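## Task

Take the yellow sponge that is on the desk and leave it resting on the top of the low shelf beneath the RETURNS sign. The robot must not tip over or finish leaning, or the task fails, and the sponge must stay there by itself without the robot supporting it.

## Robot and tools

ROBOT. A simulated Hello Robot Stretch 3 with a single arm. It has a two-wheeled base (0.33 m long, 0.34 m wide) that can only drive straight or spin in place, never sideways. Spinning pivots about the point between the drive wheels, 0.05 m behind the front edge. A lift rides up a mast, and the arm telescopes out to the robot's RIGHT, so reaching further forward means driving the base. The arm ends in a wrist (yaw, pitch, roll) and a two-finger gripper. Folded and retracted, the wrist pokes 0.06 m past the right side and a spin sweeps a 0.28 m radius; an unfolded level gripper reaches past that circle. Loose objects may occasionally get nudged by an outside disturbance.

FRAMES. Base frame: origin on the floor midway between the drive wheels, x forward, y left, z up. Odometry frame is the base frame as it was at scene start; heading is positive to the left, range -3.142 to 3.142. hand_pose is reported in the base frame at the fingertip meeting point.

execute_actions takes "actions", a list run in order. Each action may hold "robot" (one command, a queue, or a stop), "steps" (1 to 450 control steps at 30 per second, default 1) and "until" (ends the action early once all its conditions hold). An action with only "steps" just waits. An empty list returns the current state and images. If any action is malformed or out of range, the whole call is rejected and nothing in it runs.
- "base": exactly one key. translate_m is a straight-line offset in metres from where the base is when that command starts, forward positive, magnitude at most 1. rotate_rad is an in-place turn offset in radians, counter-clockwise (left) positive, magnitude at most 3.2.
- "joints": absolute targets by name; unnamed joints keep their current goal. lift_m 0 to 1.1 (arm height on mast); arm_m 0 to 0.52 (extension); wrist_yaw_rad -1.345 to 4.42 (0 along the arm, positive toward the front, 3.0 folded over the base); wrist_pitch_rad -1.57 to 0.451 (0 level, negative tips fingers down); wrist_roll_rad -2.911 to 2.911 (0 fingers side by side); gripper_m -0.089 to 0.179 (larger is wider; real fingertip gap is 0.007 m less when nearly shut, 0.025 m less when wide, zero below 0.007); head_pan_rad -3.953 to 1.73 (0 forward, positive left, -1.57 looks along the arm); head_tilt_rad -1.53 to 0.419 (negative down).
- "contact_limits": {"arm_m": effort %} from 1 to 100, sets how hard arm_m may push before a contact_stop; lower is gentler, too low stops instantly. Lasts until arm_m's next command.
- A queue is a list of up to 8 items (commands or {"pause_s": up to 15}); each starts after the previous one finishes "done" (off_target also passes for base and gripper). {"robot": {"stop": true}} brakes everything and clears the queue. A new command overrides at once and discards any older queue remainder.
- "until" uses {"robot": {...}} with fields such as base_status, lift_m, lift_m_goal, lift_m_status, refusals, queue, queue_left, x, y, heading, or "status": "ended" (nothing moving, no queue running). Numbers compare with "=", "!=", "<", "<=", ">", ">=" as printed; never wait on exact equality. {"any": {"status": "ended"}} fires when any one motion ends. A handy wait pattern: steps 450 with until {"robot": {"status": "ended"}}.

zoom_image: camera (head_camera, nav_camera or wrist_camera) and region [x0, y0, x1, y1] in that camera's latest image pixels, top-left origin, at most 504 x 504. head and nav cameras move with head pan/tilt; wrist_camera rides on the gripper.

finished_scene: scene number; ends the scene irreversibly after a short hold and reports success. Make sure every motion has ended and the object is released and resting first.

RESULTS. base_status shows progress as (travelled of goal). joint_goals, joint_status, measured_speeds, motor_effort (percent, peak in brackets, with fixed bias and noise), refusals, queue (idle, running, done, dropped, stopped) and queue_left. Statuses: moving, done, off_target (came to rest short, may still push), contact_stop (lift or arm hit something and went slack), time_out, stopped, not_commanded, torque_fault (a wrist servo overheated and is limp for 10 s). Lines starting "refused:", "dropped:" or "replaced:" explain rejected goals, abandoned queue items, or how a prior motion ended. "robot.on_its_own" appears when the robot altered a goal, a joint is slack or off, a motor strains at rest (likely pushing or carrying), or base_tilt drifts 3 degrees or more from its start value. lidar_m: 12 distances, 30-degree sectors counter-clockwise from straight ahead (4th left, 7th behind, 10th right), plane 0.17 m high. wrist_depth_mm and head_depth_mm: 7x7 median depths.

SPEED. Fast base motion (0.30 m/s, 1.9 rad/s) only when stowed: lift_m under 0.30, arm_m under 0.03, wrist_yaw_rad over 2.54; otherwise 0.10 m/s and 0.63 rad/s. Motions continue while you think.

GRIPPING. Close to a value below the object's width to grab; release by opening at least 0.02 beyond where contact began. Gripper reading and done do not prove a grasp; check cameras. Overly hard squeezing triggers a stall guard and may let things slip.

AVOID. Fold or unfold the wrist only with lift_m between 0.32 and 0.95, wrist_pitch_rad -0.4, roll near 0; once folded the lift may drop to 0.25. With yaw below -0.4 keep pitch at -0.5 or lower. Pushing against something rigid with the gripper higher than about 0.45 m can tip the robot, as can a second push after a contact_stop, driving while gripping something fixed, or snagging furniture (especially reversing). If tilted, reverse the last move in small steps, free the gripper, and lower lift_m to about 0.2. Avoid drops, slams and heavy pushes, and leave objects free-standing.

Each tool is called after "Emit:" in YAML: its name, and indented under it one key for each argument.

## Session

Emit:
execute_actions:
  actions: []

Scene clock: 0.00 s.
robot.base_odometry: x=+0.000 y=+0.000 heading=+0.000 (m, m, rad; robot's odometry frame)
robot.turned_by_wheels: +0.000 (rad since the last result)
robot.turned_by_imu: +0.000 (rad since the last result)
robot.base_tilt: forward=-1.7 right=+0.0 (deg)
robot.lidar_m: 0.72 1.59 1.60 1.03 0.92 0.89 0.81 1.67 1.39 0.76 0.64 0.64
robot.head_depth_mm: 627 629 631 634 636 639 641 / 675 678 679 682 685 688 691 / 729 732 734 737 742 743 748 / 793 797 800 806 808 810 815 / 2007 2041 2073 2094 2067 2117 2036 / 1869 1901 1910 1944 1969 2008 1998 / 1715 1734 1753 1781 1802 1820 1842
robot.base_status: not_commanded
robot.joint_positions: lift_m=+0.539 arm_m=-0.001 wrist_yaw_rad=+2.934 wrist_pitch_rad=-0.423 wrist_roll_rad=-0.001 gripper_m=+0.037 head_pan_rad=+0.010 head_tilt_rad=+0.009
robot.joint_goals: lift_m=+0.539 arm_m=-0.001 wrist_yaw_rad=+2.934 wrist_pitch_rad=-0.423 wrist_roll_rad=-0.001 gripper_m=+0.037 head_pan_rad=+0.010 head_tilt_rad=+0.009
robot.joint_status: lift_m=not_commanded arm_m=not_commanded wrist_yaw_rad=not_commanded wrist_pitch_rad=not_commanded wrist_roll_rad=not_commanded gripper_m=not_commanded head_pan_rad=not_commanded head_tilt_rad=not_commanded
robot.measured_speeds: translate_m=+0.000 rotate_rad=+0.000 lift_m=+0.000 arm_m=+0.000 wrist_yaw_rad=+0.000 wrist_pitch_rad=+0.000 wrist_roll_rad=+0.000 head_pan_rad=+0.000 head_tilt_rad=+0.000
robot: refusals=0 queue=idle queue_left=0
robot.motor_effort: left_wheel=+0 right_wheel=+0 lift_m=+39 arm_m=+0 wrist_yaw_rad=+0 wrist_pitch_rad=+5 wrist_roll_rad=+0 gripper_m=+0 head_pan_rad=-1 head_tilt_rad=+2 (%)
robot.hand_pose: x=+0.0248 y=+0.0746 z=+0.5502 quat_wxyz=(+0.219, +0.702, +0.077, +0.673) (m; robot's base frame)
robot.wrist_depth_mm: - - - - - - - / 896 - - - - - - / 658 - - - - - - / 687 - - - - - - / 925 906 - - - 973 966 / 809 817 - 835 - 819 808 / 727 752 - 719 699 714 694
pictures: head_camera (sideways: a quarter turn clockwise sets it upright), nav_camera (sideways: a quarter turn counterclockwise sets it upright), wrist_camera
Images, in order (width x height): head_camera 896x504, nav_camera 672x504, wrist_camera 644x364.

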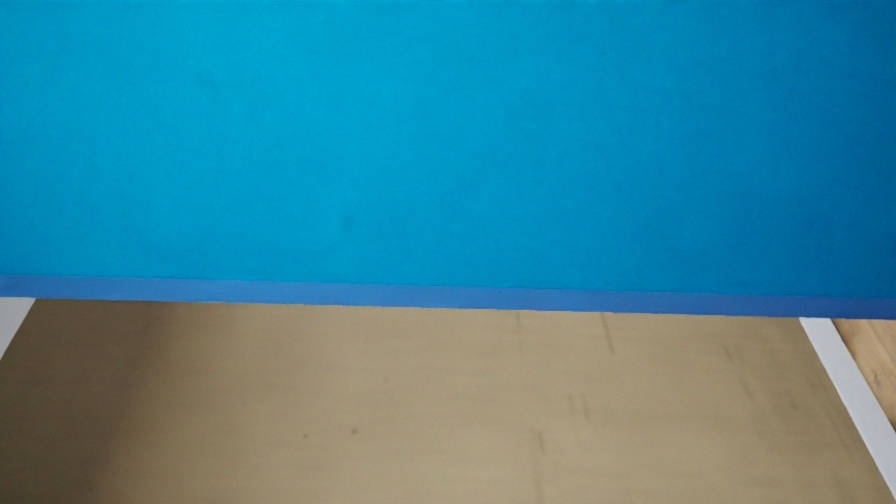

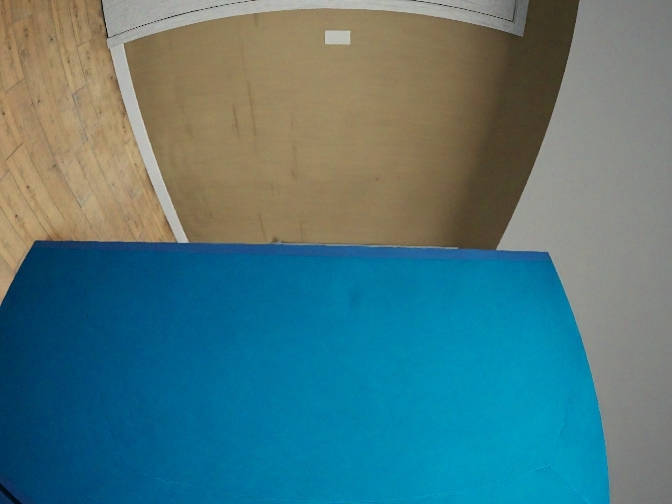

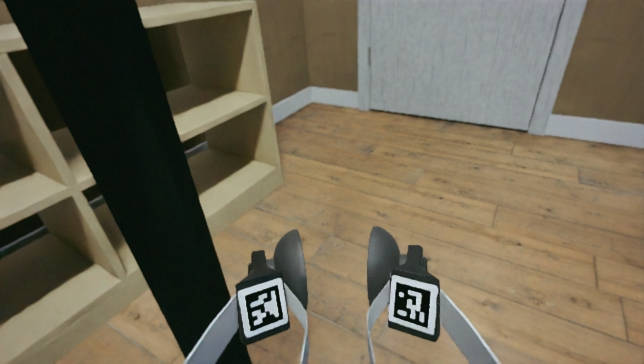

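Emit:
execute_actions:
  actions:
    - {"robot":{"joints":{"head_pan_rad":-2.3,"head_tilt_rad":-0.5,"lift_m":0.27}},"steps":450,"until":{"robot":{"status":"ended"}}}

Emit:
execute_actions:
  actions:
    - {"robot":{"joints":{"head_pan_rad":-3.8}},"steps":450,"until":{"robot":{"status":"ended"}}}

Scene clock: 5.63 s.
robot.base_odometry: x=+0.000 y=+0.000 heading=+0.000 (m, m, rad; robot's odometry frame)
robot.turned_by_wheels: +0.000 (rad since the last result)
robot.turned_by_imu: -0.001 (rad since the last result)
robot.base_tilt: forward=-1.7 right=+0.2 (deg)
robot.lidar_m: 0.72 1.59 1.60 1.03 0.92 0.89 0.81 1.66 1.39 0.76 0.64 0.64
robot.head_depth_mm: 1849 2001 1593 2323 1924 1577 1331 / 1839 2018 1682 2204 1915 1566 1327 / 1851 2018 1663 2289 1904 1553 1317 / 1847 2007 1653 2368 1918 1552 1314 / 1846 1998 1626 2334 1881 1554 1307 / 1846 1979 1612 2231 1882 1542 1303 / 1830 1962 1827 2115 1876 1533 1303
robot.base_status: not_commanded
robot.joint_positions: lift_m=+0.270 arm_m=-0.001 wrist_yaw_rad=+2.934 wrist_pitch_rad=-0.424 wrist_roll_rad=-0.001 gripper_m=+0.037 head_pan_rad=-2.293 head_tilt_rad=-0.493
robot.joint_goals: lift_m=+0.270 arm_m=-0.001 wrist_yaw_rad=+2.934 wrist_pitch_rad=-0.424 wrist_roll_rad=-0.001 gripper_m=+0.037 head_pan_rad=-2.300 head_tilt_rad=-0.500
robot.joint_status: lift_m=done arm_m=not_commanded wrist_yaw_rad=not_commanded wrist_pitch_rad=not_commanded wrist_roll_rad=not_commanded gripper_m=not_commanded head_pan_rad=done head_tilt_rad=done
robot.measured_speeds: translate_m=+0.000 rotate_rad=+0.000 lift_m=+0.000 arm_m=+0.000 wrist_yaw_rad=+0.000 wrist_pitch_rad=+0.000 wrist_roll_rad=+0.000 head_pan_rad=+0.000 head_tilt_rad=+0.000
robot: refusals=0 queue=done queue_left=0
robot.motor_effort: left_wheel=+0(0) right_wheel=+0(1) lift_m=+35(38) arm_m=+0(0) wrist_yaw_rad=+0(0) wrist_pitch_rad=+6(5) wrist_roll_rad=+0(0) gripper_m=+0(0) head_pan_rad=-4(52) head_tilt_rad=-2(24) (%)
robot.hand_pose: x=+0.0248 y=+0.0745 z=+0.2815 quat_wxyz=(+0.220, +0.702, +0.077, +0.673) (m; robot's base frame)
robot.wrist_depth_mm: - - - - - - - / 910 - - - - - - / 660 - - - 998 935 909 / 673 - 817 746 741 706 706 / 649 617 633 617 617 584 558 / 540 529 - 530 - 492 474 / 476 - - - 414 423 409
pictures: head_camera (sideways: a quarter turn clockwise sets it upright), nav_camera (sideways: a quarter turn counterclockwise sets it upright), wrist_camera
camera_calibration (this result's frames):
head_camera: T_world_to_cam=[[0.331499, 0.394682, -0.856933, 1.13167], [0.749829, -0.661471, -0.0145907, 0.0178351], [-0.572595, -0.637716, -0.515221, 0.634307], [0, 0, 0, 1]] pos_world=[-0.0253187, -0.0303433, 1.29683]
nav_camera: T_world_to_cam=[[-0.31547, -0.382282, 0.868527, -1.08439], [-0.739998, 0.672066, 0.0270248, 0.0244273], [-0.594039, -0.634183, -0.494904, 0.607995], [0, 0, 0, 1]] pos_world=[0.0371563, -0.0453798, 1.24206]
wrist_camera: T_world_to_cam=[[0.982851, -0.173771, -0.0616986, 0.0167686], [-0.144613, -0.518761, -0.842599, 0.320197], [0.114413, 0.837072, -0.534995, 0.250323], [0, 0, 0, 1]] pos_world=[0.00118347, -0.0405188, 0.404754]
Images, in order (width x height): head_camera 896x504, nav_camera 672x504, wrist_camera 644x364.

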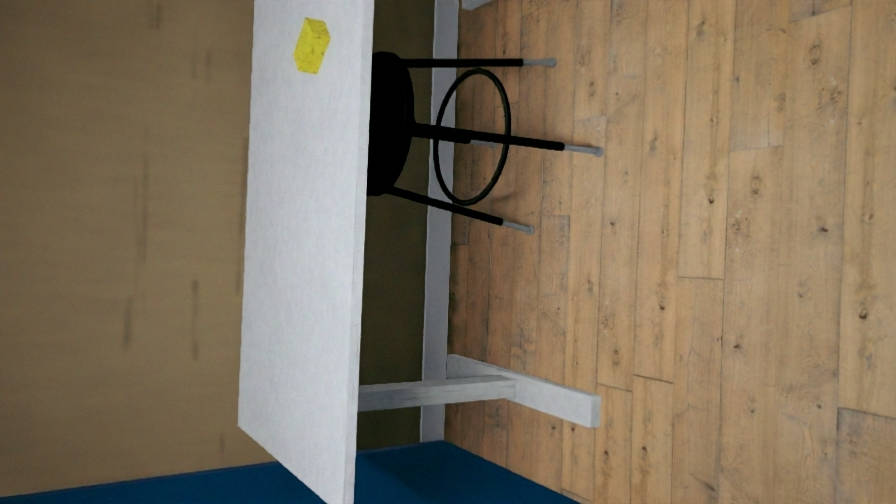

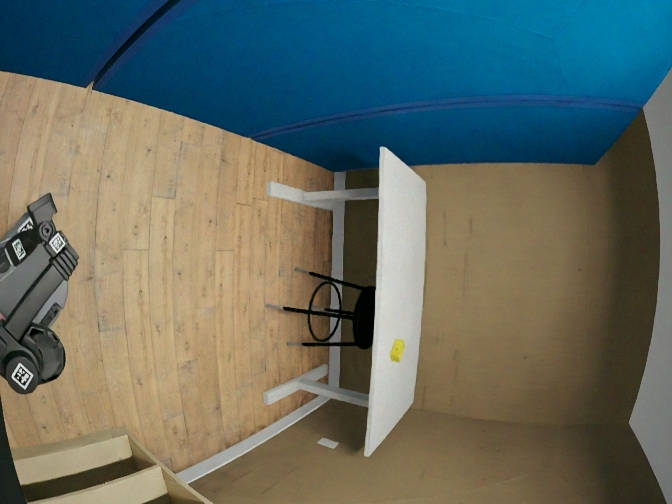

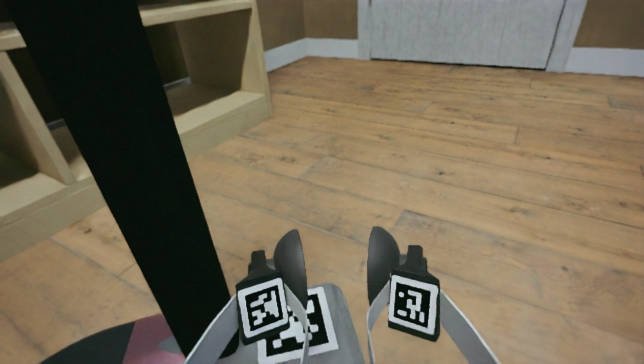

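Scene clock: 6.93 s.
robot.base_odometry: x=+0.000 y=+0.000 heading=+0.000 (m, m, rad; robot's odometry frame)
robot.turned_by_wheels: +0.000 (rad since the last result)
robot.turned_by_imu: +0.000 (rad since the last result)
robot.base_tilt: forward=-1.7 right=+0.3 (deg)
robot.lidar_m: 0.72 1.59 1.60 1.03 0.92 0.89 0.82 1.66 1.39 0.76 0.64 0.64
robot.head_depth_mm: 912 992 1083 1186 - - - / 921 1000 1094 1191 1022 1061 - / 924 1007 1103 1203 1013 1121 1221 / 932 1014 1116 1206 1012 1144 1233 / 939 1027 1128 1210 1006 1135 1235 / 945 1030 1134 1223 1034 1166 1252 / 954 1038 1147 1234 1026 1133 1244
robot.base_status: not_commanded
robot.joint_positions: lift_m=+0.270 arm_m=-0.001 wrist_yaw_rad=+2.934 wrist_pitch_rad=-0.424 wrist_roll_rad=-0.001 gripper_m=+0.037 head_pan_rad=-3.793 head_tilt_rad=-0.494
robot.joint_goals: lift_m=+0.270 arm_m=-0.001 wrist_yaw_rad=+2.934 wrist_pitch_rad=-0.424 wrist_roll_rad=-0.001 gripper_m=+0.037 head_pan_rad=-3.800 head_tilt_rad=-0.500
robot.joint_status: lift_m=done arm_m=not_commanded wrist_yaw_rad=not_commanded wrist_pitch_rad=not_commanded wrist_roll_rad=not_commanded gripper_m=not_commanded head_pan_rad=done head_tilt_rad=done
robot.measured_speeds: translate_m=+0.000 rotate_rad=+0.000 lift_m=+0.000 arm_m=+0.000 wrist_yaw_rad=+0.000 wrist_pitch_rad=+0.000 wrist_roll_rad=+0.000 head_pan_rad=+0.000 head_tilt_rad=+0.000
robot: refusals=0 queue=done queue_left=0
robot.motor_effort: left_wheel=+0(0) right_wheel=+0(0) lift_m=+35(35) arm_m=+0(0) wrist_yaw_rad=+0(0) wrist_pitch_rad=+6(5) wrist_roll_rad=+0(0) gripper_m=+0(0) head_pan_rad=-4(51) head_tilt_rad=-2(2) (%)
robot.hand_pose: x=+0.0248 y=+0.0745 z=+0.2815 quat_wxyz=(+0.220, +0.702, +0.077, +0.673) (m; robot's base frame)
robot.wrist_depth_mm: - - - - - - - / 895 - - - - - - / 647 - 970 - 954 976 889 / 676 - 809 771 737 721 678 / 652 636 626 633 614 564 551 / 545 531 - 532 - 485 474 / 466 - - - 419 414 412
pictures: head_camera (sideways: a quarter turn clockwise sets it upright), nav_camera (sideways: a quarter turn counterclockwise sets it upright), wrist_camera
camera_calibration (this result's frames):
head_camera: T_world_to_cam=[[0.417251, -0.302793, -0.856865, 1.13106], [-0.606724, -0.794779, -0.0145908, 0.0261103], [-0.6766, 0.525968, -0.515334, 0.635088], [0, 0, 0, 1]] pos_world=[-0.026391, 0.0291913, 1.29683]
nav_camera: T_world_to_cam=[[-0.403748, 0.287683, 0.868462, -1.08377], [0.617987, 0.785724, 0.0270268, 0.016141], [-0.674596, 0.54761, -0.495019, 0.608635], [0, 0, 0, 1]] pos_world=[-0.0369609, -0.0341959, 1.24206]
wrist_camera: T_world_to_cam=[[0.982851, -0.173771, -0.0616985, 0.0167686], [-0.144613, -0.518761, -0.842599, 0.320197], [0.114412, 0.837072, -0.534995, 0.250323], [0, 0, 0, 1]] pos_world=[0.00118341, -0.0405187, 0.404754]
Images, in order (width x height): head_camera 896x504, nav_camera 672x504, wrist_camera 644x364.

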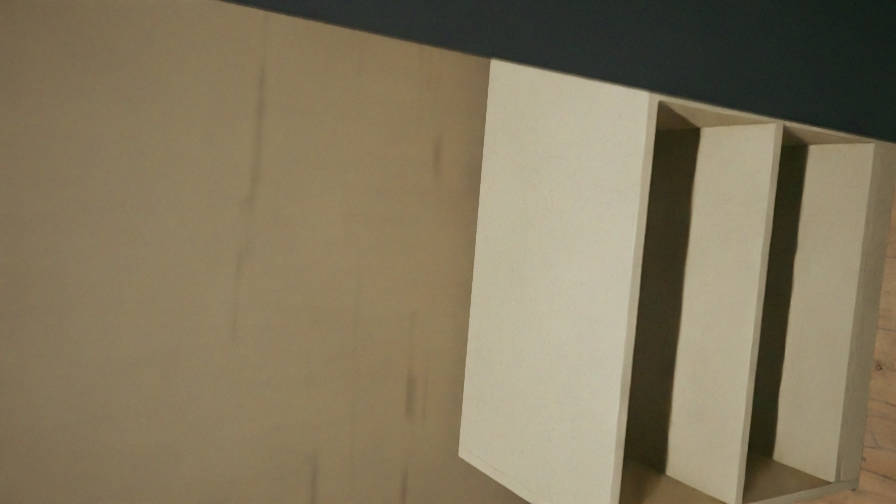

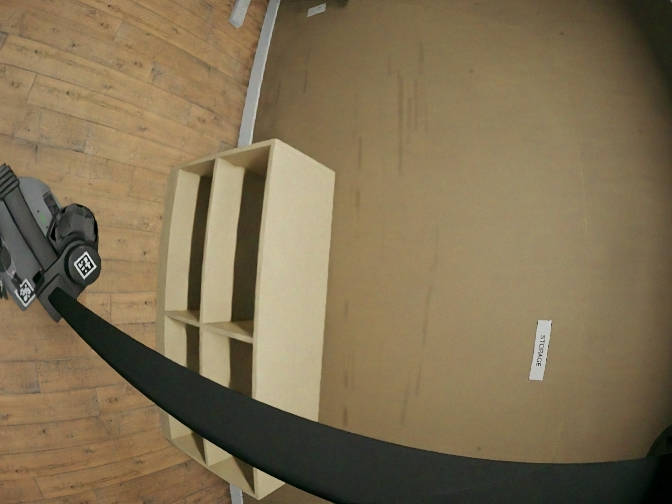

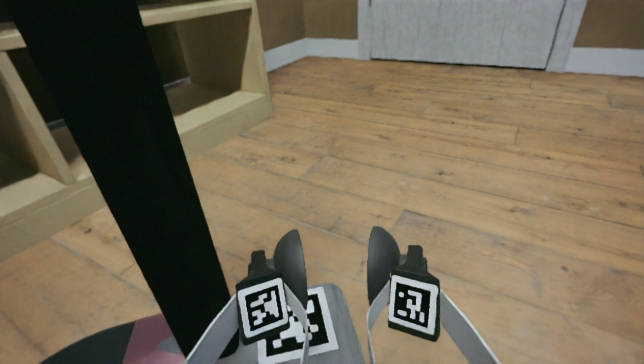

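Emit:
execute_actions:
  actions:
    - {"robot":[{"base":{"rotate_rad":0.47},"joints":{"head_pan_rad":-1.65,"head_tilt_rad":-0.7}},{"base":{"translate_m":-0.95}},{"base":{"rotate_rad":-1.26}},{"joints":{"lift_m":0.9}},{"joints":{"wrist_yaw_rad":0,"gripper_m":0.17}}],"steps":450,"until":{"robot":{"status":"ended"}}}
    - {"steps":450,"until":{"robot":{"status":"ended"}}}

Scene clock: 28.33 s.
robot.base_odometry: x=-0.847 y=-0.430 heading=-0.790 (m, m, rad; robot's odometry frame)
robot.turned_by_wheels: -0.790 (rad since the last result)
robot.turned_by_imu: -0.791 (rad since the last result)
robot.base_tilt: forward=-1.6 right=+0.4 (deg)
robot.lidar_m: 0.97 1.00 1.32 1.69 0.58 0.61 0.76 0.78 0.93 0.54 0.81 1.03
robot.head_depth_mm: 1153 1269 1045 842 740 - - / 1145 1253 1041 837 - - - / 1127 1243 1032 812 741 - - / 1112 1231 1029 810 - - - / 1101 1216 1025 825 727 1273 1186 / 1089 1200 1018 823 725 1319 1183 / 1076 1183 1009 819 703 1344 1183
robot.base_status: done (rotate_rad -1.2599 of -1.2600)
robot.joint_positions: lift_m=+0.900 arm_m=-0.001 wrist_yaw_rad=+0.002 wrist_pitch_rad=-0.424 wrist_roll_rad=-0.001 gripper_m=+0.170 head_pan_rad=-1.657 head_tilt_rad=-0.692
robot.joint_goals: lift_m=+0.900 arm_m=-0.001 wrist_yaw_rad=+0.000 wrist_pitch_rad=-0.424 wrist_roll_rad=-0.001 gripper_m=+0.170 head_pan_rad=-1.650 head_tilt_rad=-0.700
robot.joint_status: lift_m=done arm_m=not_commanded wrist_yaw_rad=done wrist_pitch_rad=not_commanded wrist_roll_rad=not_commanded gripper_m=done head_pan_rad=done head_tilt_rad=done
robot.measured_speeds: translate_m=+0.000 rotate_rad=+0.000 lift_m=+0.000 arm_m=+0.000 wrist_yaw_rad=+0.000 wrist_pitch_rad=+0.000 wrist_roll_rad=+0.000 head_pan_rad=+0.000 head_tilt_rad=+0.000
robot: refusals=0 queue=done queue_left=0
robot.motor_effort: left_wheel=+3(12) right_wheel=-2(11) lift_m=+43(46) arm_m=+0(0) wrist_yaw_rad=-2(2) wrist_pitch_rad=+5(5) wrist_roll_rad=+0(0) gripper_m=+0(99) head_pan_rad=+4(50) head_tilt_rad=-3(15) (%)
robot.hand_pose: x=-0.0210 y=-0.3680 z=+0.9111 quat_wxyz=(+0.692, +0.150, -0.690, -0.148) (m; robot's base frame)
robot.wrist_depth_mm: 926 915 930 939 973 997 851 / 988 - - - - - 871 / 904 880 816 802 758 717 693 / 642 634 610 563 528 541 537 / 507 498 488 477 460 452 440 / 422 419 409 390 385 379 379 / 368 351 350 351 355 347 -
pictures: head_camera (sideways: a quarter turn clockwise sets it upright), nav_camera (sideways: a quarter turn counterclockwise sets it upright), wrist_camera
camera_calibration (this result's frames):
head_camera: T_world_to_cam=[[0.0458176, 0.672627, -0.738562, 0.979097], [0.996381, -0.0837607, -0.0144713, 0.0161719], [-0.0715962, -0.735226, -0.67403, 0.837849], [0, 0, 0, 1]] pos_world=[-0.000986431, -0.041204, 1.28809]
nav_camera: T_world_to_cam=[[-0.0405197, -0.655795, 0.753851, -0.936562], [-0.995002, 0.0954, 0.0295093, 0.0227556], [-0.0912694, -0.748887, -0.656382, 0.815006], [0, 0, 0, 1]] pos_world=[0.0590777, -0.00601622, 1.24031]
wrist_camera: T_world_to_cam=[[-0.997503, -0.0343419, -0.0617105, 0.0334177], [0.0336002, 0.537796, -0.842405, 1.007], [0.0621174, -0.842376, -0.535299, 0.343913], [0, 0, 0, 1]] pos_world=[-0.0218641, -0.250707, 1.03446]
Images, in order (width x height): head_camera 896x504, nav_camera 672x504, wrist_camera 644x364.

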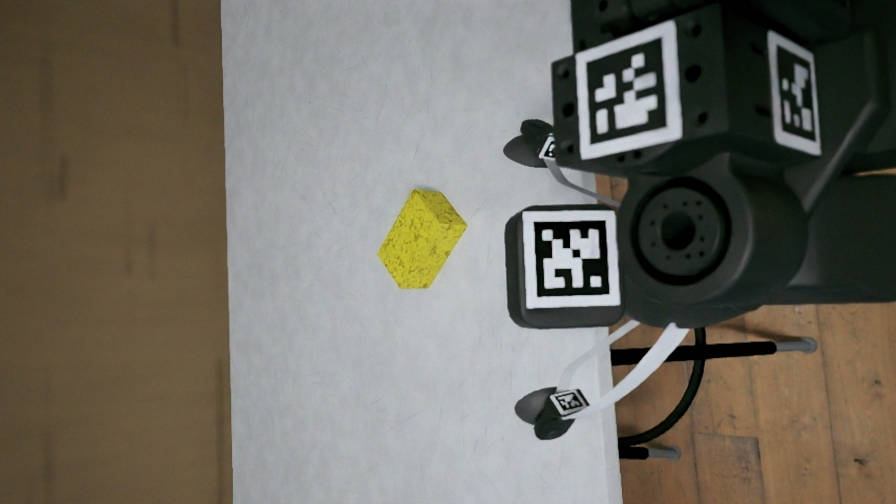

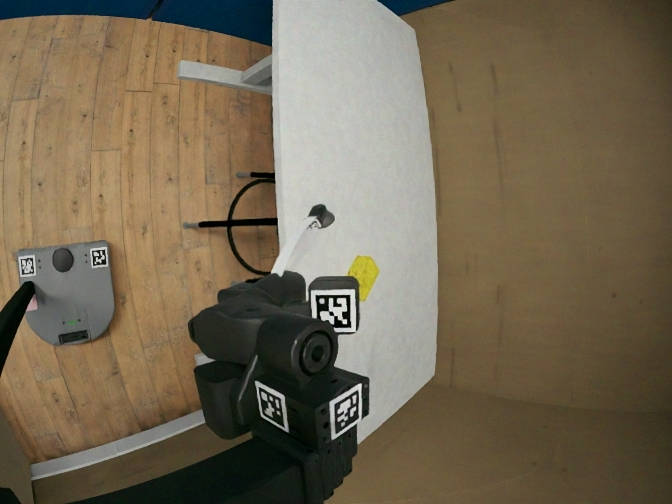

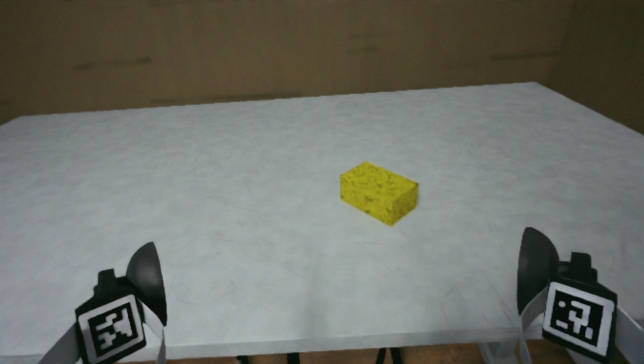

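Emit:
execute_actions:
  actions:
    - {"robot":[{"base":{"translate_m":-0.205},"joints":{"wrist_yaw_rad":0.85,"arm_m":0.365,"head_pan_rad":-1.3}},{"joints":{"lift_m":0.8}}],"steps":450,"until":{"robot":{"status":"ended"}}}

Scene clock: 38.20 s.
robot.base_odometry: x=-0.991 y=-0.284 heading=-0.790 (m, m, rad; robot's odometry frame)
robot.turned_by_wheels: +0.000 (rad since the last result)
robot.turned_by_imu: -0.001 (rad since the last result)
robot.base_tilt: forward=-1.7 right=+0.2 (deg)
robot.lidar_m: 1.17 1.21 1.59 1.05 0.54 0.58 0.55 0.57 0.75 0.72 0.60 1.21
robot.head_depth_mm: 1074 1196 1125 797 703 1332 1179 / 1093 1208 1081 792 718 1363 1200 / 1114 1228 1069 791 731 1338 1196 / 1136 1238 1025 808 732 1326 1194 / 1159 1261 1022 825 745 1322 1192 / 1182 1272 1016 823 1245 1346 1186 / 1208 1302 1008 817 1488 1344 1186
robot.base_status: done (translate_m -0.2050 of -0.2050)
robot.joint_positions: lift_m=+0.800 arm_m=+0.365 wrist_yaw_rad=+0.849 wrist_pitch_rad=-0.424 wrist_roll_rad=-0.001 gripper_m=+0.170 head_pan_rad=-1.307 head_tilt_rad=-0.692
robot.joint_goals: lift_m=+0.800 arm_m=+0.365 wrist_yaw_rad=+0.850 wrist_pitch_rad=-0.424 wrist_roll_rad=-0.001 gripper_m=+0.170 head_pan_rad=-1.300 head_tilt_rad=-0.700
robot.joint_status: lift_m=done arm_m=done wrist_yaw_rad=done wrist_pitch_rad=not_commanded wrist_roll_rad=not_commanded gripper_m=done head_pan_rad=done head_tilt_rad=done
robot.measured_speeds: translate_m=+0.000 rotate_rad=+0.000 lift_m=+0.000 arm_m=+0.000 wrist_yaw_rad=+0.000 wrist_pitch_rad=+0.000 wrist_roll_rad=+0.000 head_pan_rad=+0.000 head_tilt_rad=+0.000
robot: refusals=0 queue=done queue_left=0
robot.motor_effort: left_wheel=+4(4) right_wheel=-2(7) lift_m=+35(44) arm_m=+4(6) wrist_yaw_rad=+1(2) wrist_pitch_rad=+5(6) wrist_roll_rad=+0(0) gripper_m=+0(0) head_pan_rad=+5(35) head_tilt_rad=-2(3) (%)
robot.hand_pose: x=+0.1463 y=-0.6576 z=+0.8114 quat_wxyz=(+0.692, +0.420, -0.568, +0.149) (m; robot's base frame)
robot.wrist_depth_mm: 872 - - 937 728 616 516 / 874 907 817 767 719 620 540 / 600 566 559 527 511 479 466 / 434 421 413 395 383 371 358 / 341 336 324 315 308 304 293 / 282 285 268 257 207 252 251 / 245 228 229 215 174 217 -
pictures: head_camera (sideways: a quarter turn clockwise sets it upright), nav_camera (sideways: a quarter turn counterclockwise sets it upright), wrist_camera
camera_calibration (this result's frames):
head_camera: T_world_to_cam=[[-0.187463, 0.647598, -0.738562, 0.98052], [0.964751, 0.262767, -0.0144713, 0.0163649], [0.184698, -0.715241, -0.67403, 0.836285], [0, 0, 0, 1]] pos_world=[0.0135631, -0.0411375, 1.28809]
nav_camera: T_world_to_cam=[[0.186672, -0.62997, 0.753851, -0.937948], [-0.967444, -0.251359, 0.0295093, 0.0225875], [0.170898, -0.734817, -0.656382, 0.813406], [0, 0, 0, 1]] pos_world=[0.0579315, 0.0125033, 1.24031]
wrist_camera: T_world_to_cam=[[-0.635283, -0.76981, -0.0617108, -0.352376], [-0.380502, 0.381538, -0.842405, 1.03091], [0.672037, -0.511685, -0.535299, 0.164424], [0, 0, 0, 1]] pos_world=[0.0579057, -0.580461, 0.934715]
Images, in order (width x height): head_camera 896x504, nav_camera 672x504, wrist_camera 644x364.

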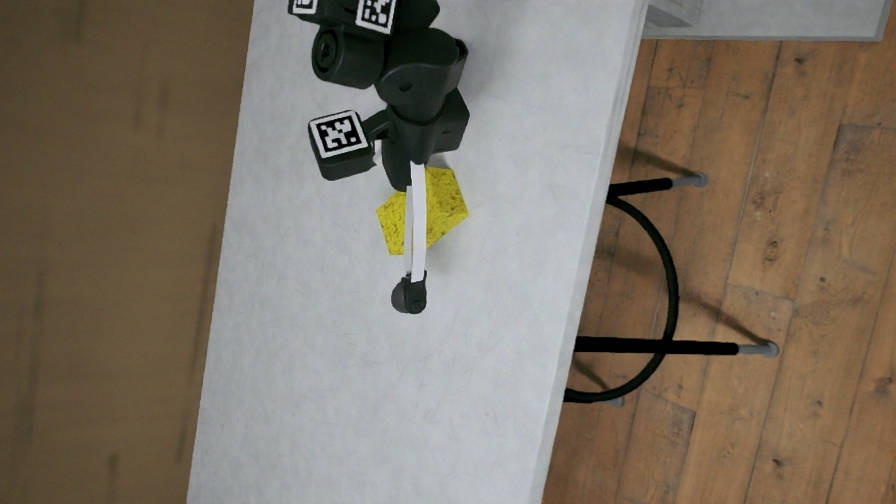

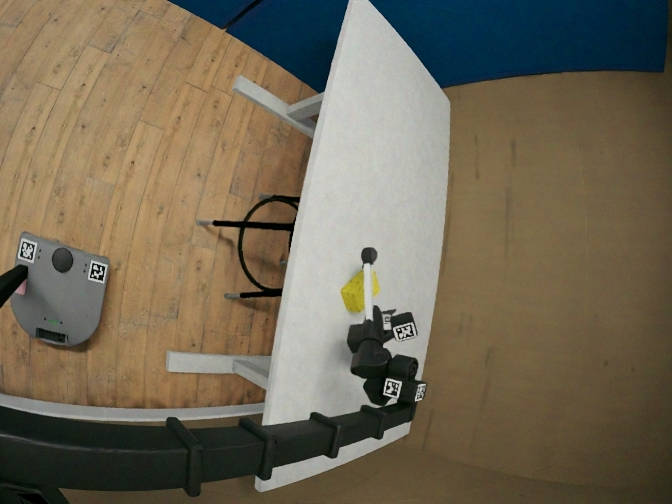

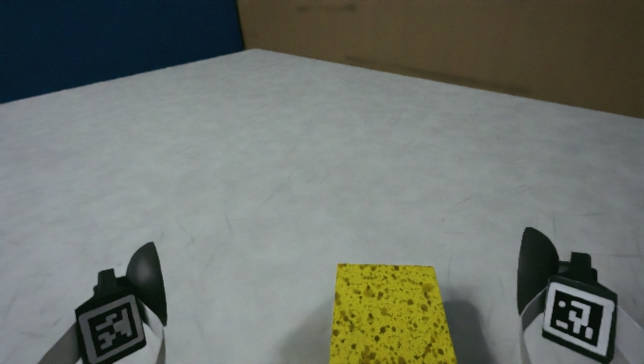

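Emit:
execute_actions:
  actions:
    - {"robot":[{"base":{"translate_m":-0.03},"joints":{"lift_m":0.755}},{"joints":{"gripper_m":0.02}},{"joints":{"lift_m":0.8}}],"steps":450,"until":{"robot":{"status":"ended"}}}

Scene clock: 44.07 s.
robot.base_odometry: x=-1.012 y=-0.263 heading=-0.790 (m, m, rad; robot's odometry frame)
robot.turned_by_wheels: +0.000 (rad since the last result)
robot.turned_by_imu: -0.001 (rad since the last result)
robot.base_tilt: forward=-1.7 right=+0.2 (deg)
robot.lidar_m: 1.21 1.23 1.63 1.05 0.54 0.55 0.53 0.54 0.71 0.73 0.62 1.23
robot.head_depth_mm: 1072 1196 1124 799 703 1319 1171 / 1099 1209 1077 792 717 1368 1198 / 1120 1232 1072 810 730 1354 1199 / 1140 1238 1028 809 746 1358 1185 / 1164 1269 1021 825 745 1328 1188 / 1185 1272 1017 822 1054 1322 1188 / 1212 1298 1010 818 1489 1338 1188
robot.base_status: done (translate_m -0.0300 of -0.0300)
robot.joint_positions: lift_m=+0.800 arm_m=+0.365 wrist_yaw_rad=+0.849 wrist_pitch_rad=-0.425 wrist_roll_rad=-0.001 gripper_m=+0.021 head_pan_rad=-1.307 head_tilt_rad=-0.692
robot.joint_goals: lift_m=+0.800 arm_m=+0.365 wrist_yaw_rad=+0.850 wrist_pitch_rad=-0.425 wrist_roll_rad=-0.001 gripper_m=+0.020 head_pan_rad=-1.300 head_tilt_rad=-0.700
robot.joint_status: lift_m=done arm_m=done wrist_yaw_rad=done wrist_pitch_rad=not_commanded wrist_roll_rad=not_commanded gripper_m=done head_pan_rad=done head_tilt_rad=done
robot.measured_speeds: translate_m=+0.000 rotate_rad=+0.000 lift_m=+0.000 arm_m=+0.000 wrist_yaw_rad=+0.000 wrist_pitch_rad=+0.000 wrist_roll_rad=+0.000 head_pan_rad=+0.000 head_tilt_rad=+0.000
robot: refusals=0 queue=done queue_left=0
robot.motor_effort: left_wheel=+3(6) right_wheel=-2(8) lift_m=+43(44) arm_m=+4(4) wrist_yaw_rad=+1(1) wrist_pitch_rad=+6(6) wrist_roll_rad=+0(0) gripper_m=-19(99) head_pan_rad=+5(4) head_tilt_rad=-4(3) (%)
robot.hand_pose: x=+0.1463 y=-0.6575 z=+0.8110 quat_wxyz=(+0.692, +0.420, -0.568, +0.149) (m; robot's base frame)
robot.wrist_depth_mm: 898 - - 952 730 613 523 / 886 885 870 775 729 630 541 / 603 563 552 529 497 485 460 / 435 420 408 391 378 370 354 / 337 336 326 178 294 299 291 / 281 275 279 149 146 250 244 / 238 235 218 133 171 217 213
pictures: head_camera (sideways: a quarter turn clockwise sets it upright), nav_camera (sideways: a quarter turn counterclockwise sets it upright), wrist_camera
camera_calibration (this result's frames):
head_camera: T_world_to_cam=[[-0.187463, 0.647598, -0.738562, 0.98052], [0.964751, 0.262767, -0.0144713, 0.0163649], [0.184698, -0.715241, -0.67403, 0.836285], [0, 0, 0, 1]] pos_world=[0.0135631, -0.0411375, 1.28809]
nav_camera: T_world_to_cam=[[0.186672, -0.62997, 0.753851, -0.937948], [-0.967444, -0.25136, 0.0295093, 0.0225875], [0.170898, -0.734817, -0.656382, 0.813406], [0, 0, 0, 1]] pos_world=[0.0579315, 0.0125033, 1.24031]
wrist_camera: T_world_to_cam=[[-0.635308, -0.769788, -0.0617283, -0.352367], [-0.380849, 0.381843, -0.84211, 1.03057], [0.671817, -0.51149, -0.535761, 0.164815], [0, 0, 0, 1]] pos_world=[0.0579041, -0.580462, 0.934402]
Images, in order (width x height): head_camera 896x504, nav_camera 672x504, wrist_camera 644x364.

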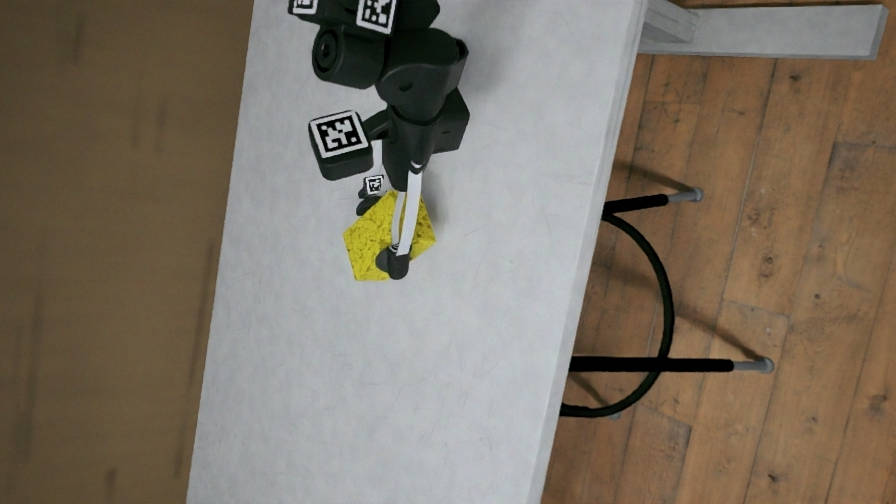

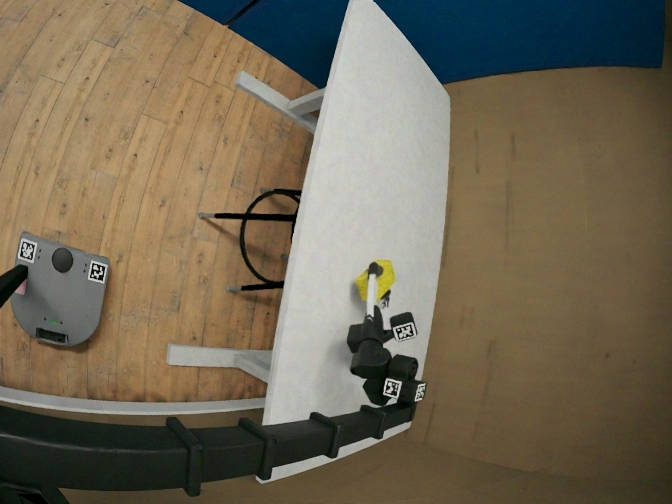

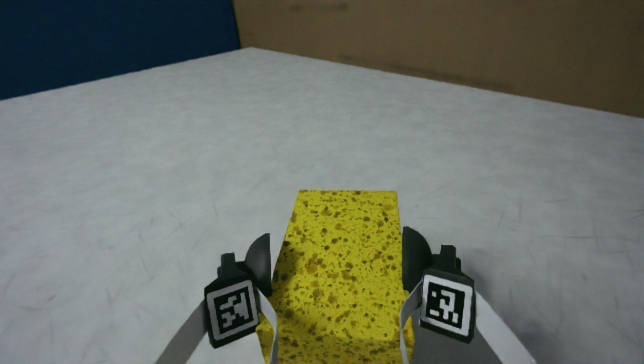

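Emit:
execute_actions:
  actions:
    - {"robot":[{"base":{"translate_m":0.3},"joints":{"arm_m":0,"wrist_yaw_rad":2.7}},{"base":{"translate_m":0.25},"joints":{"lift_m":0.28,"head_pan_rad":-0.4,"head_tilt_rad":-0.4}},{"base":{"rotate_rad":1.5}},{"base":{"translate_m":1}},{"base":{"translate_m":1}},{"base":{"rotate_rad":-1.42}},{"base":{"translate_m":0.5}}],"steps":450,"until":{"robot":{"status":"ended"}}}
    - {"steps":450,"until":{"robot":{"status":"ended"}}}

Scene clock: 79.87 s.
robot.base_odometry: x=+1.271 y=+0.324 heading=-0.710 (m, m, rad; robot's odometry frame)
robot.turned_by_wheels: +0.080 (rad since the last result)
robot.turned_by_imu: +0.080 (rad since the last result)
robot.base_tilt: forward=-1.8 right=+0.3 (deg)
robot.lidar_m: 1.81 0.72 0.54 0.53 0.55 0.77 1.43 1.68 2.66 0.43 0.45 2.75
robot.head_depth_mm: 3067 3320 3620 2913 2141 1698 1409 / 2899 3180 3391 2940 2136 1692 1399 / 2833 3066 3253 2907 2128 1683 1397 / 2723 2964 3028 2864 2113 1680 1399 / 2655 2854 2988 2825 2101 1671 1386 / 2553 2744 2824 2774 2095 1661 1381 / 2482 2622 2844 2798 2088 1651 1382
robot.base_status: done (translate_m +0.5000 of +0.5000)
robot.joint_positions: lift_m=+0.280 arm_m=+0.000 wrist_yaw_rad=+2.698 wrist_pitch_rad=-0.426 wrist_roll_rad=-0.001 gripper_m=+0.021 head_pan_rad=-0.407 head_tilt_rad=-0.407
robot.joint_goals: lift_m=+0.280 arm_m=+0.000 wrist_yaw_rad=+2.700 wrist_pitch_rad=-0.426 wrist_roll_rad=-0.001 gripper_m=+0.020 head_pan_rad=-0.400 head_tilt_rad=-0.400
robot.joint_status: lift_m=done arm_m=done wrist_yaw_rad=done wrist_pitch_rad=not_commanded wrist_roll_rad=not_commanded gripper_m=done head_pan_rad=done head_tilt_rad=done
robot.measured_speeds: translate_m=+0.000 rotate_rad=+0.000 lift_m=+0.000 arm_m=+0.000 wrist_yaw_rad=+0.000 wrist_pitch_rad=+0.000 wrist_roll_rad=+0.000 head_pan_rad=+0.000 head_tilt_rad=+0.000
robot: refusals=0 queue=done queue_left=0
robot.motor_effort: left_wheel=+4(13) right_wheel=-3(12) lift_m=+35(42) arm_m=-5(5) wrist_yaw_rad=+1(2) wrist_pitch_rad=+7(6) wrist_roll_rad=-1(0) gripper_m=-20(20) head_pan_rad=+5(49) head_tilt_rad=+2(20) (%)
robot.hand_pose: x=+0.0745 y=+0.0565 z=+0.2910 quat_wxyz=(+0.298, +0.707, -0.006, +0.642) (m; robot's base frame)
robot.wrist_depth_mm: 439 485 535 582 650 733 852 / 465 512 564 621 712 818 959 / 502 547 615 672 767 861 936 / 547 585 658 681 763 726 710 / - 598 657 179 587 602 587 / - 548 547 148 146 507 481 / - 484 - 134 272 425 420
pictures: head_camera (sideways: a quarter turn clockwise sets it upright), nav_camera (sideways: a quarter turn counterclockwise sets it upright), wrist_camera
camera_calibration (this result's frames):
head_camera: T_world_to_cam=[[-0.408528, 0.162896, -0.898092, 1.18986], [0.397615, 0.917438, -0.0144637, 0.01982], [0.821588, -0.363004, -0.439569, 0.527365], [0, 0, 0, 1]] pos_world=[0.0449347, -0.0205721, 1.30071]
nav_camera: T_world_to_cam=[[0.390921, -0.151134, 0.907931, -1.1401], [-0.41167, -0.910973, 0.0256085, 0.0242654], [0.823231, -0.383779, -0.418336, 0.499717], [0, 0, 0, 1]] pos_world=[0.0442951, 0.0415777, 1.24356]
wrist_camera: T_world_to_cam=[[0.914939, -0.398838, -0.0617563, -0.016874], [-0.262571, -0.472033, -0.841571, 0.332017], [0.3065, 0.786202, -0.536605, 0.253761], [0, 0, 0, 1]] pos_world=[0.0248392, -0.0495146, 0.414543]
Images, in order (width x height): head_camera 896x504, nav_camera 672x504, wrist_camera 644x364.

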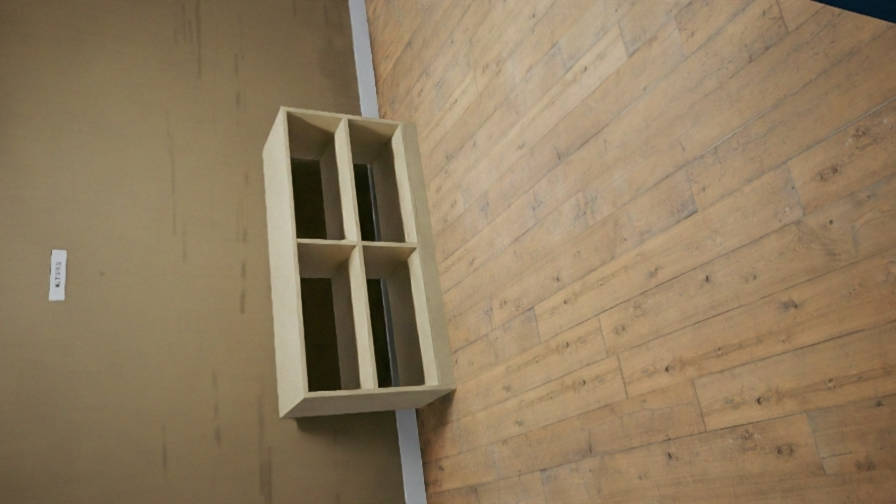

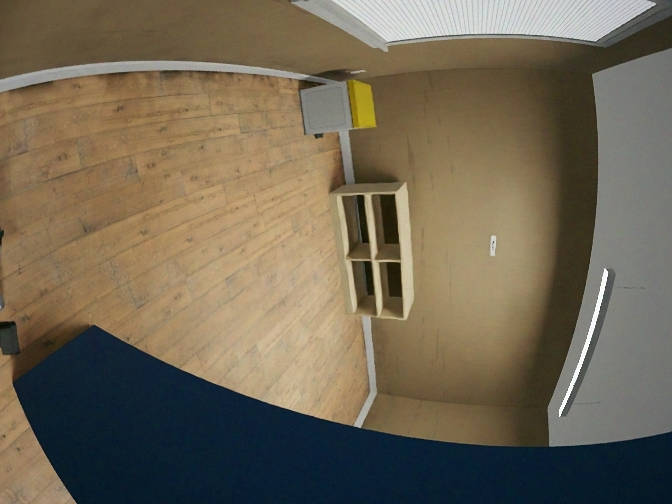

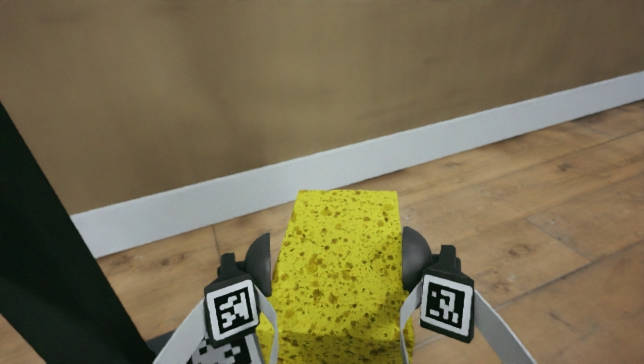

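Emit:
execute_actions:
  actions:
    - {"robot":[{"base":{"rotate_rad":-0.4}},{"base":{"translate_m":1}}],"steps":450,"until":{"robot":{"translate_m":[">",0.7]}}}
    - {"robot":{"base":{"translate_m":1}},"steps":450,"until":{"robot":{"translate_m":[">",0.6]}}}
    - {"robot":[{"base":{"translate_m":1}},{"base":{"rotate_rad":1.97},"joints":{"lift_m":0.7,"head_pan_rad":-1.5,"head_tilt_rad":-0.6}},{"joints":{"wrist_yaw_rad":0,"arm_m":0.15}}],"steps":450,"until":{"robot":{"status":"ended"}}}

Scene clock: 99.77 s.
robot.base_odometry: x=+2.301 y=-1.751 heading=+0.860 (m, m, rad; robot's odometry frame)
robot.turned_by_wheels: +1.570 (rad since the last result)
robot.turned_by_imu: +1.569 (rad since the last result)
robot.base_tilt: forward=-1.7 right=+0.2 (deg)
robot.lidar_m: 0.88 1.40 1.98 1.81 1.86 2.16 2.03 0.95 0.46 0.79 0.49 0.89
robot.head_depth_mm: 653 718 803 907 920 806 - / 659 725 811 922 916 823 - / 665 734 821 932 923 - 874 / 673 743 832 943 908 761 865 / 677 753 841 958 905 760 876 / 686 761 854 975 900 756 874 / 693 769 866 987 923 756 872
robot.base_status: done (rotate_rad +1.9699 of +1.9700)
robot.joint_positions: lift_m=+0.700 arm_m=+0.150 wrist_yaw_rad=+0.002 wrist_pitch_rad=-0.426 wrist_roll_rad=-0.001 gripper_m=+0.021 head_pan_rad=-1.493 head_tilt_rad=-0.593
robot.joint_goals: lift_m=+0.700 arm_m=+0.150 wrist_yaw_rad=+0.000 wrist_pitch_rad=-0.426 wrist_roll_rad=-0.001 gripper_m=+0.020 head_pan_rad=-1.500 head_tilt_rad=-0.600
robot.joint_status: lift_m=done arm_m=done wrist_yaw_rad=done wrist_pitch_rad=not_commanded wrist_roll_rad=not_commanded gripper_m=done head_pan_rad=done head_tilt_rad=done
robot.measured_speeds: translate_m=+0.000 rotate_rad=+0.000 lift_m=+0.000 arm_m=+0.000 wrist_yaw_rad=+0.000 wrist_pitch_rad=+0.000 wrist_roll_rad=+0.000 head_pan_rad=+0.000 head_tilt_rad=+0.000
robot: refusals=0 queue=done queue_left=0
robot.motor_effort: left_wheel=-3(13) right_wheel=+4(10) lift_m=+43(45) arm_m=+5(5) wrist_yaw_rad=-2(3) wrist_pitch_rad=+7(6) wrist_roll_rad=+0(0) gripper_m=-20(20) head_pan_rad=-3(50) head_tilt_rad=-2(17) (%)
robot.hand_pose: x=-0.0210 y=-0.5180 z=+0.7107 quat_wxyz=(+0.692, +0.151, -0.690, -0.149) (m; robot's base frame)
robot.wrist_depth_mm: 378 374 367 363 360 355 353 / 411 404 405 394 389 386 381 / 443 447 439 424 423 413 411 / 498 468 460 456 397 389 378 / 358 344 340 178 307 312 309 / 297 285 291 148 146 266 257 / 247 248 228 134 177 229 225
pictures: head_camera (sideways: a quarter turn clockwise sets it upright), nav_camera (sideways: a quarter turn counterclockwise sets it upright), wrist_camera
camera_calibration (this result's frames):
head_camera: T_world_to_cam=[[-0.0584725, 0.59496, -0.801625, 1.06193], [0.996823, 0.0782923, -0.0146027, 0.0163422], [0.0540731, -0.799933, -0.597648, 0.737724], [0, 0, 0, 1]] pos_world=[0.00591259, -0.0429586, 1.29241]
nav_camera: T_world_to_cam=[[0.0608456, -0.576066, 0.815135, -1.01707], [-0.997471, -0.0651579, 0.0284081, 0.0242007], [0.0367476, -0.814802, -0.578574, 0.713006], [0, 0, 0, 1]] pos_world=[0.0598223, -0.00336244, 1.24089]
wrist_camera: T_world_to_cam=[[-0.997503, -0.0342148, -0.061776, 0.0160083], [0.0335949, 0.539543, -0.841287, 0.918901], [0.0621153, -0.841262, -0.537047, 0.112082], [0, 0, 0, 1]] pos_world=[-0.021864, -0.400948, 0.834242]
Images, in order (width x height): head_camera 896x504, nav_camera 672x504, wrist_camera 644x364.

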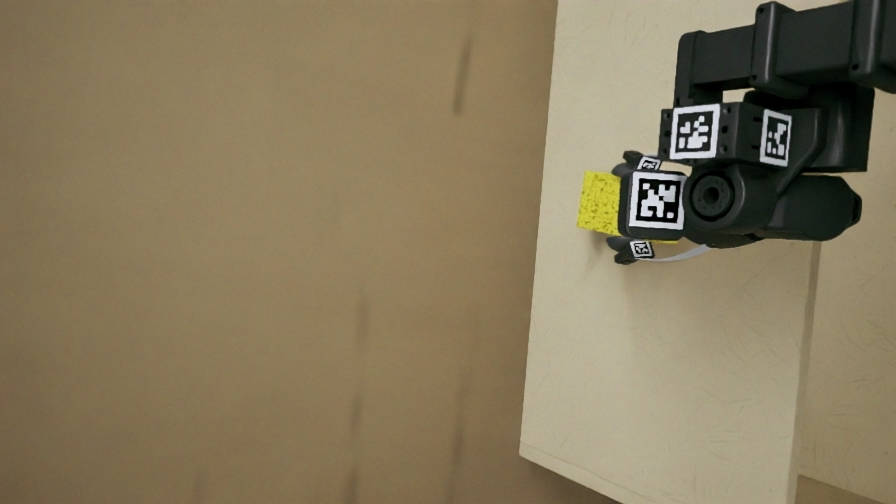

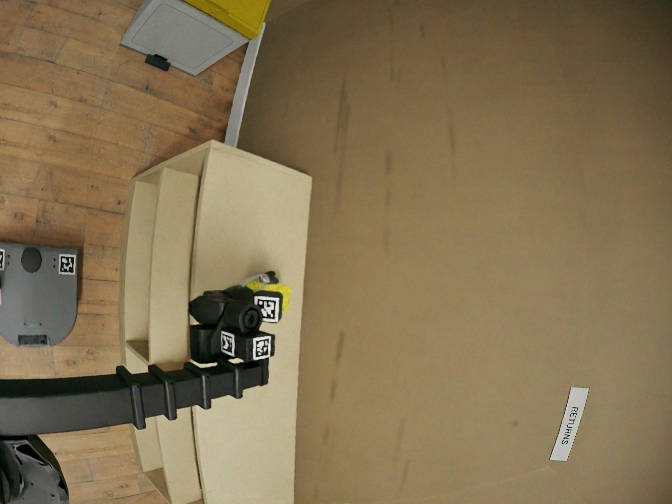

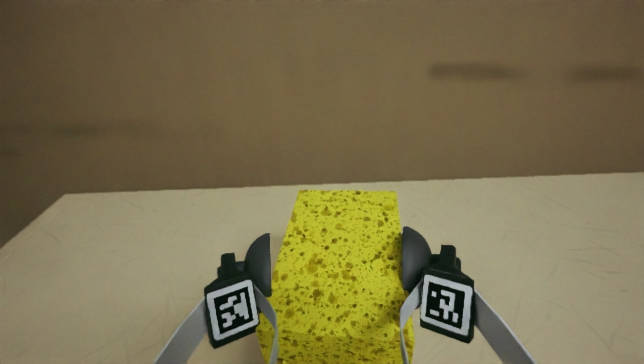

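Depths are 5% larger than at the desk: about 0.055 to lower.

Emit:
execute_actions:
  actions:
    - {"robot":[{"joints":{"arm_m":0.2,"lift_m":0.67}},{"joints":{"lift_m":0.646}},{"joints":{"gripper_m":0.13}},{"joints":{"lift_m":0.72}}],"steps":450,"until":{"robot":{"status":"ended"}}}

Scene clock: 107.07 s.
robot.base_odometry: x=+2.301 y=-1.751 heading=+0.860 (m, m, rad; robot's odometry frame)
robot.turned_by_wheels: +0.000 (rad since the last result)
robot.turned_by_imu: -0.001 (rad since the last result)
robot.base_tilt: forward=-1.8 right=+0.3 (deg)
robot.lidar_m: 0.88 1.40 1.98 1.81 1.87 2.16 2.02 0.94 0.46 0.79 0.49 0.89
robot.head_depth_mm: 653 717 802 905 931 - - / 658 727 815 918 988 - 704 / 665 734 820 932 1013 - 868 / 671 740 831 945 934 762 862 / 678 750 843 960 905 760 878 / 685 759 854 971 900 758 876 / 692 769 863 986 921 755 874
robot.base_status: done (rotate_rad +1.9699 of +1.9700)
robot.joint_positions: lift_m=+0.720 arm_m=+0.200 wrist_yaw_rad=+0.002 wrist_pitch_rad=-0.426 wrist_roll_rad=-0.001 gripper_m=+0.130 head_pan_rad=-1.493 head_tilt_rad=-0.593
robot.joint_goals: lift_m=+0.720 arm_m=+0.200 wrist_yaw_rad=+0.000 wrist_pitch_rad=-0.426 wrist_roll_rad=-0.001 gripper_m=+0.130 head_pan_rad=-1.500 head_tilt_rad=-0.600
robot.joint_status: lift_m=done arm_m=done wrist_yaw_rad=done wrist_pitch_rad=not_commanded wrist_roll_rad=not_commanded gripper_m=done head_pan_rad=done head_tilt_rad=done
robot.measured_speeds: translate_m=+0.000 rotate_rad=+0.000 lift_m=+0.000 arm_m=+0.000 wrist_yaw_rad=+0.000 wrist_pitch_rad=+0.000 wrist_roll_rad=+0.000 head_pan_rad=+0.000 head_tilt_rad=+0.000
robot: refusals=0 queue=done queue_left=0
robot.motor_effort: left_wheel=-3(3) right_wheel=+4(4) lift_m=+43(45) arm_m=+4(5) wrist_yaw_rad=-2(2) wrist_pitch_rad=+7(6) wrist_roll_rad=+0(0) gripper_m=+1(98) head_pan_rad=-4(4) head_tilt_rad=-3(3) (%)
robot.hand_pose: x=-0.0212 y=-0.5680 z=+0.7307 quat_wxyz=(+0.692, +0.150, -0.690, -0.149) (m; robot's base frame)
robot.wrist_depth_mm: 330 323 322 319 314 309 307 / 359 350 346 344 338 336 331 / 392 383 382 374 374 366 360 / 436 432 418 415 406 399 388 / 460 382 373 361 354 354 332 / 323 320 306 250 284 - 282 / 270 260 262 211 244 244 243
pictures: head_camera (sideways: a quarter turn clockwise sets it upright), nav_camera (sideways: a quarter turn counterclockwise sets it upright), wrist_camera
camera_calibration (this result's frames):
head_camera: T_world_to_cam=[[-0.0584725, 0.594961, -0.801625, 1.06193], [0.996823, 0.0782923, -0.0146027, 0.0163422], [0.0540731, -0.799933, -0.597649, 0.737724], [0, 0, 0, 1]] pos_world=[0.00591259, -0.0429586, 1.29241]
nav_camera: T_world_to_cam=[[0.0608456, -0.576066, 0.815135, -1.01707], [-0.997471, -0.0651579, 0.0284081, 0.0242007], [0.0367476, -0.814802, -0.578574, 0.713006], [0, 0, 0, 1]] pos_world=[0.0598223, -0.00336243, 1.24089]
wrist_camera: T_world_to_cam=[[-0.997525, -0.0335824, -0.0617759, 0.0157506], [0.0339368, 0.539522, -0.841287, 0.962713], [0.0615819, -0.841301, -0.537047, 0.0807309], [0, 0, 0, 1]] pos_world=[-0.0219314, -0.450957, 0.854247]
Images, in order (width x height): head_camera 896x504, nav_camera 672x504, wrist_camera 644x364.

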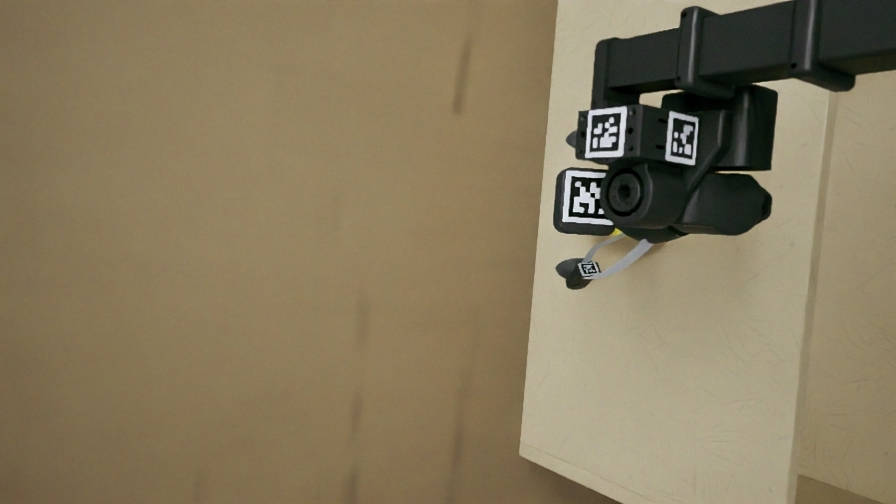

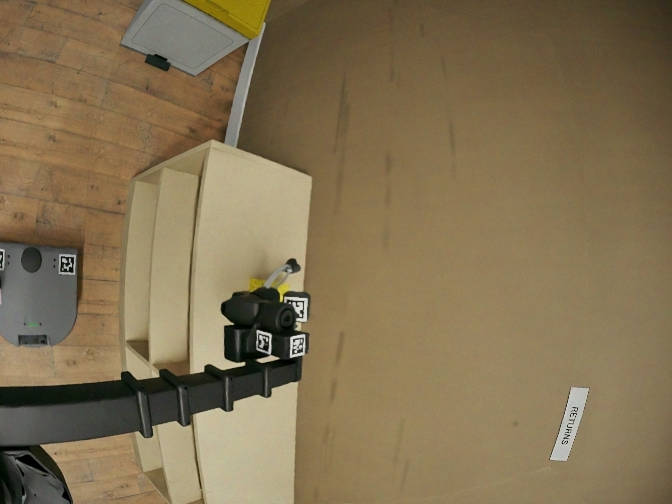

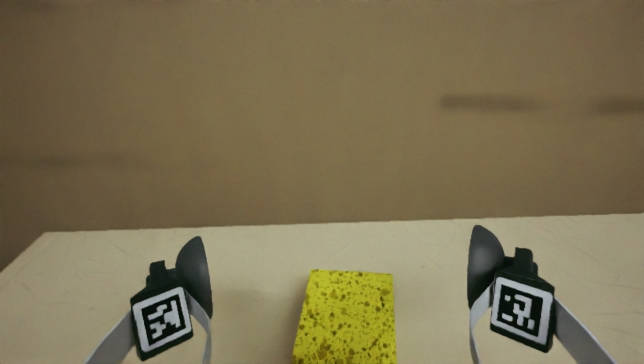

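Emit:
finished_scene:
  scene: 1

The scene is finished: the task was done.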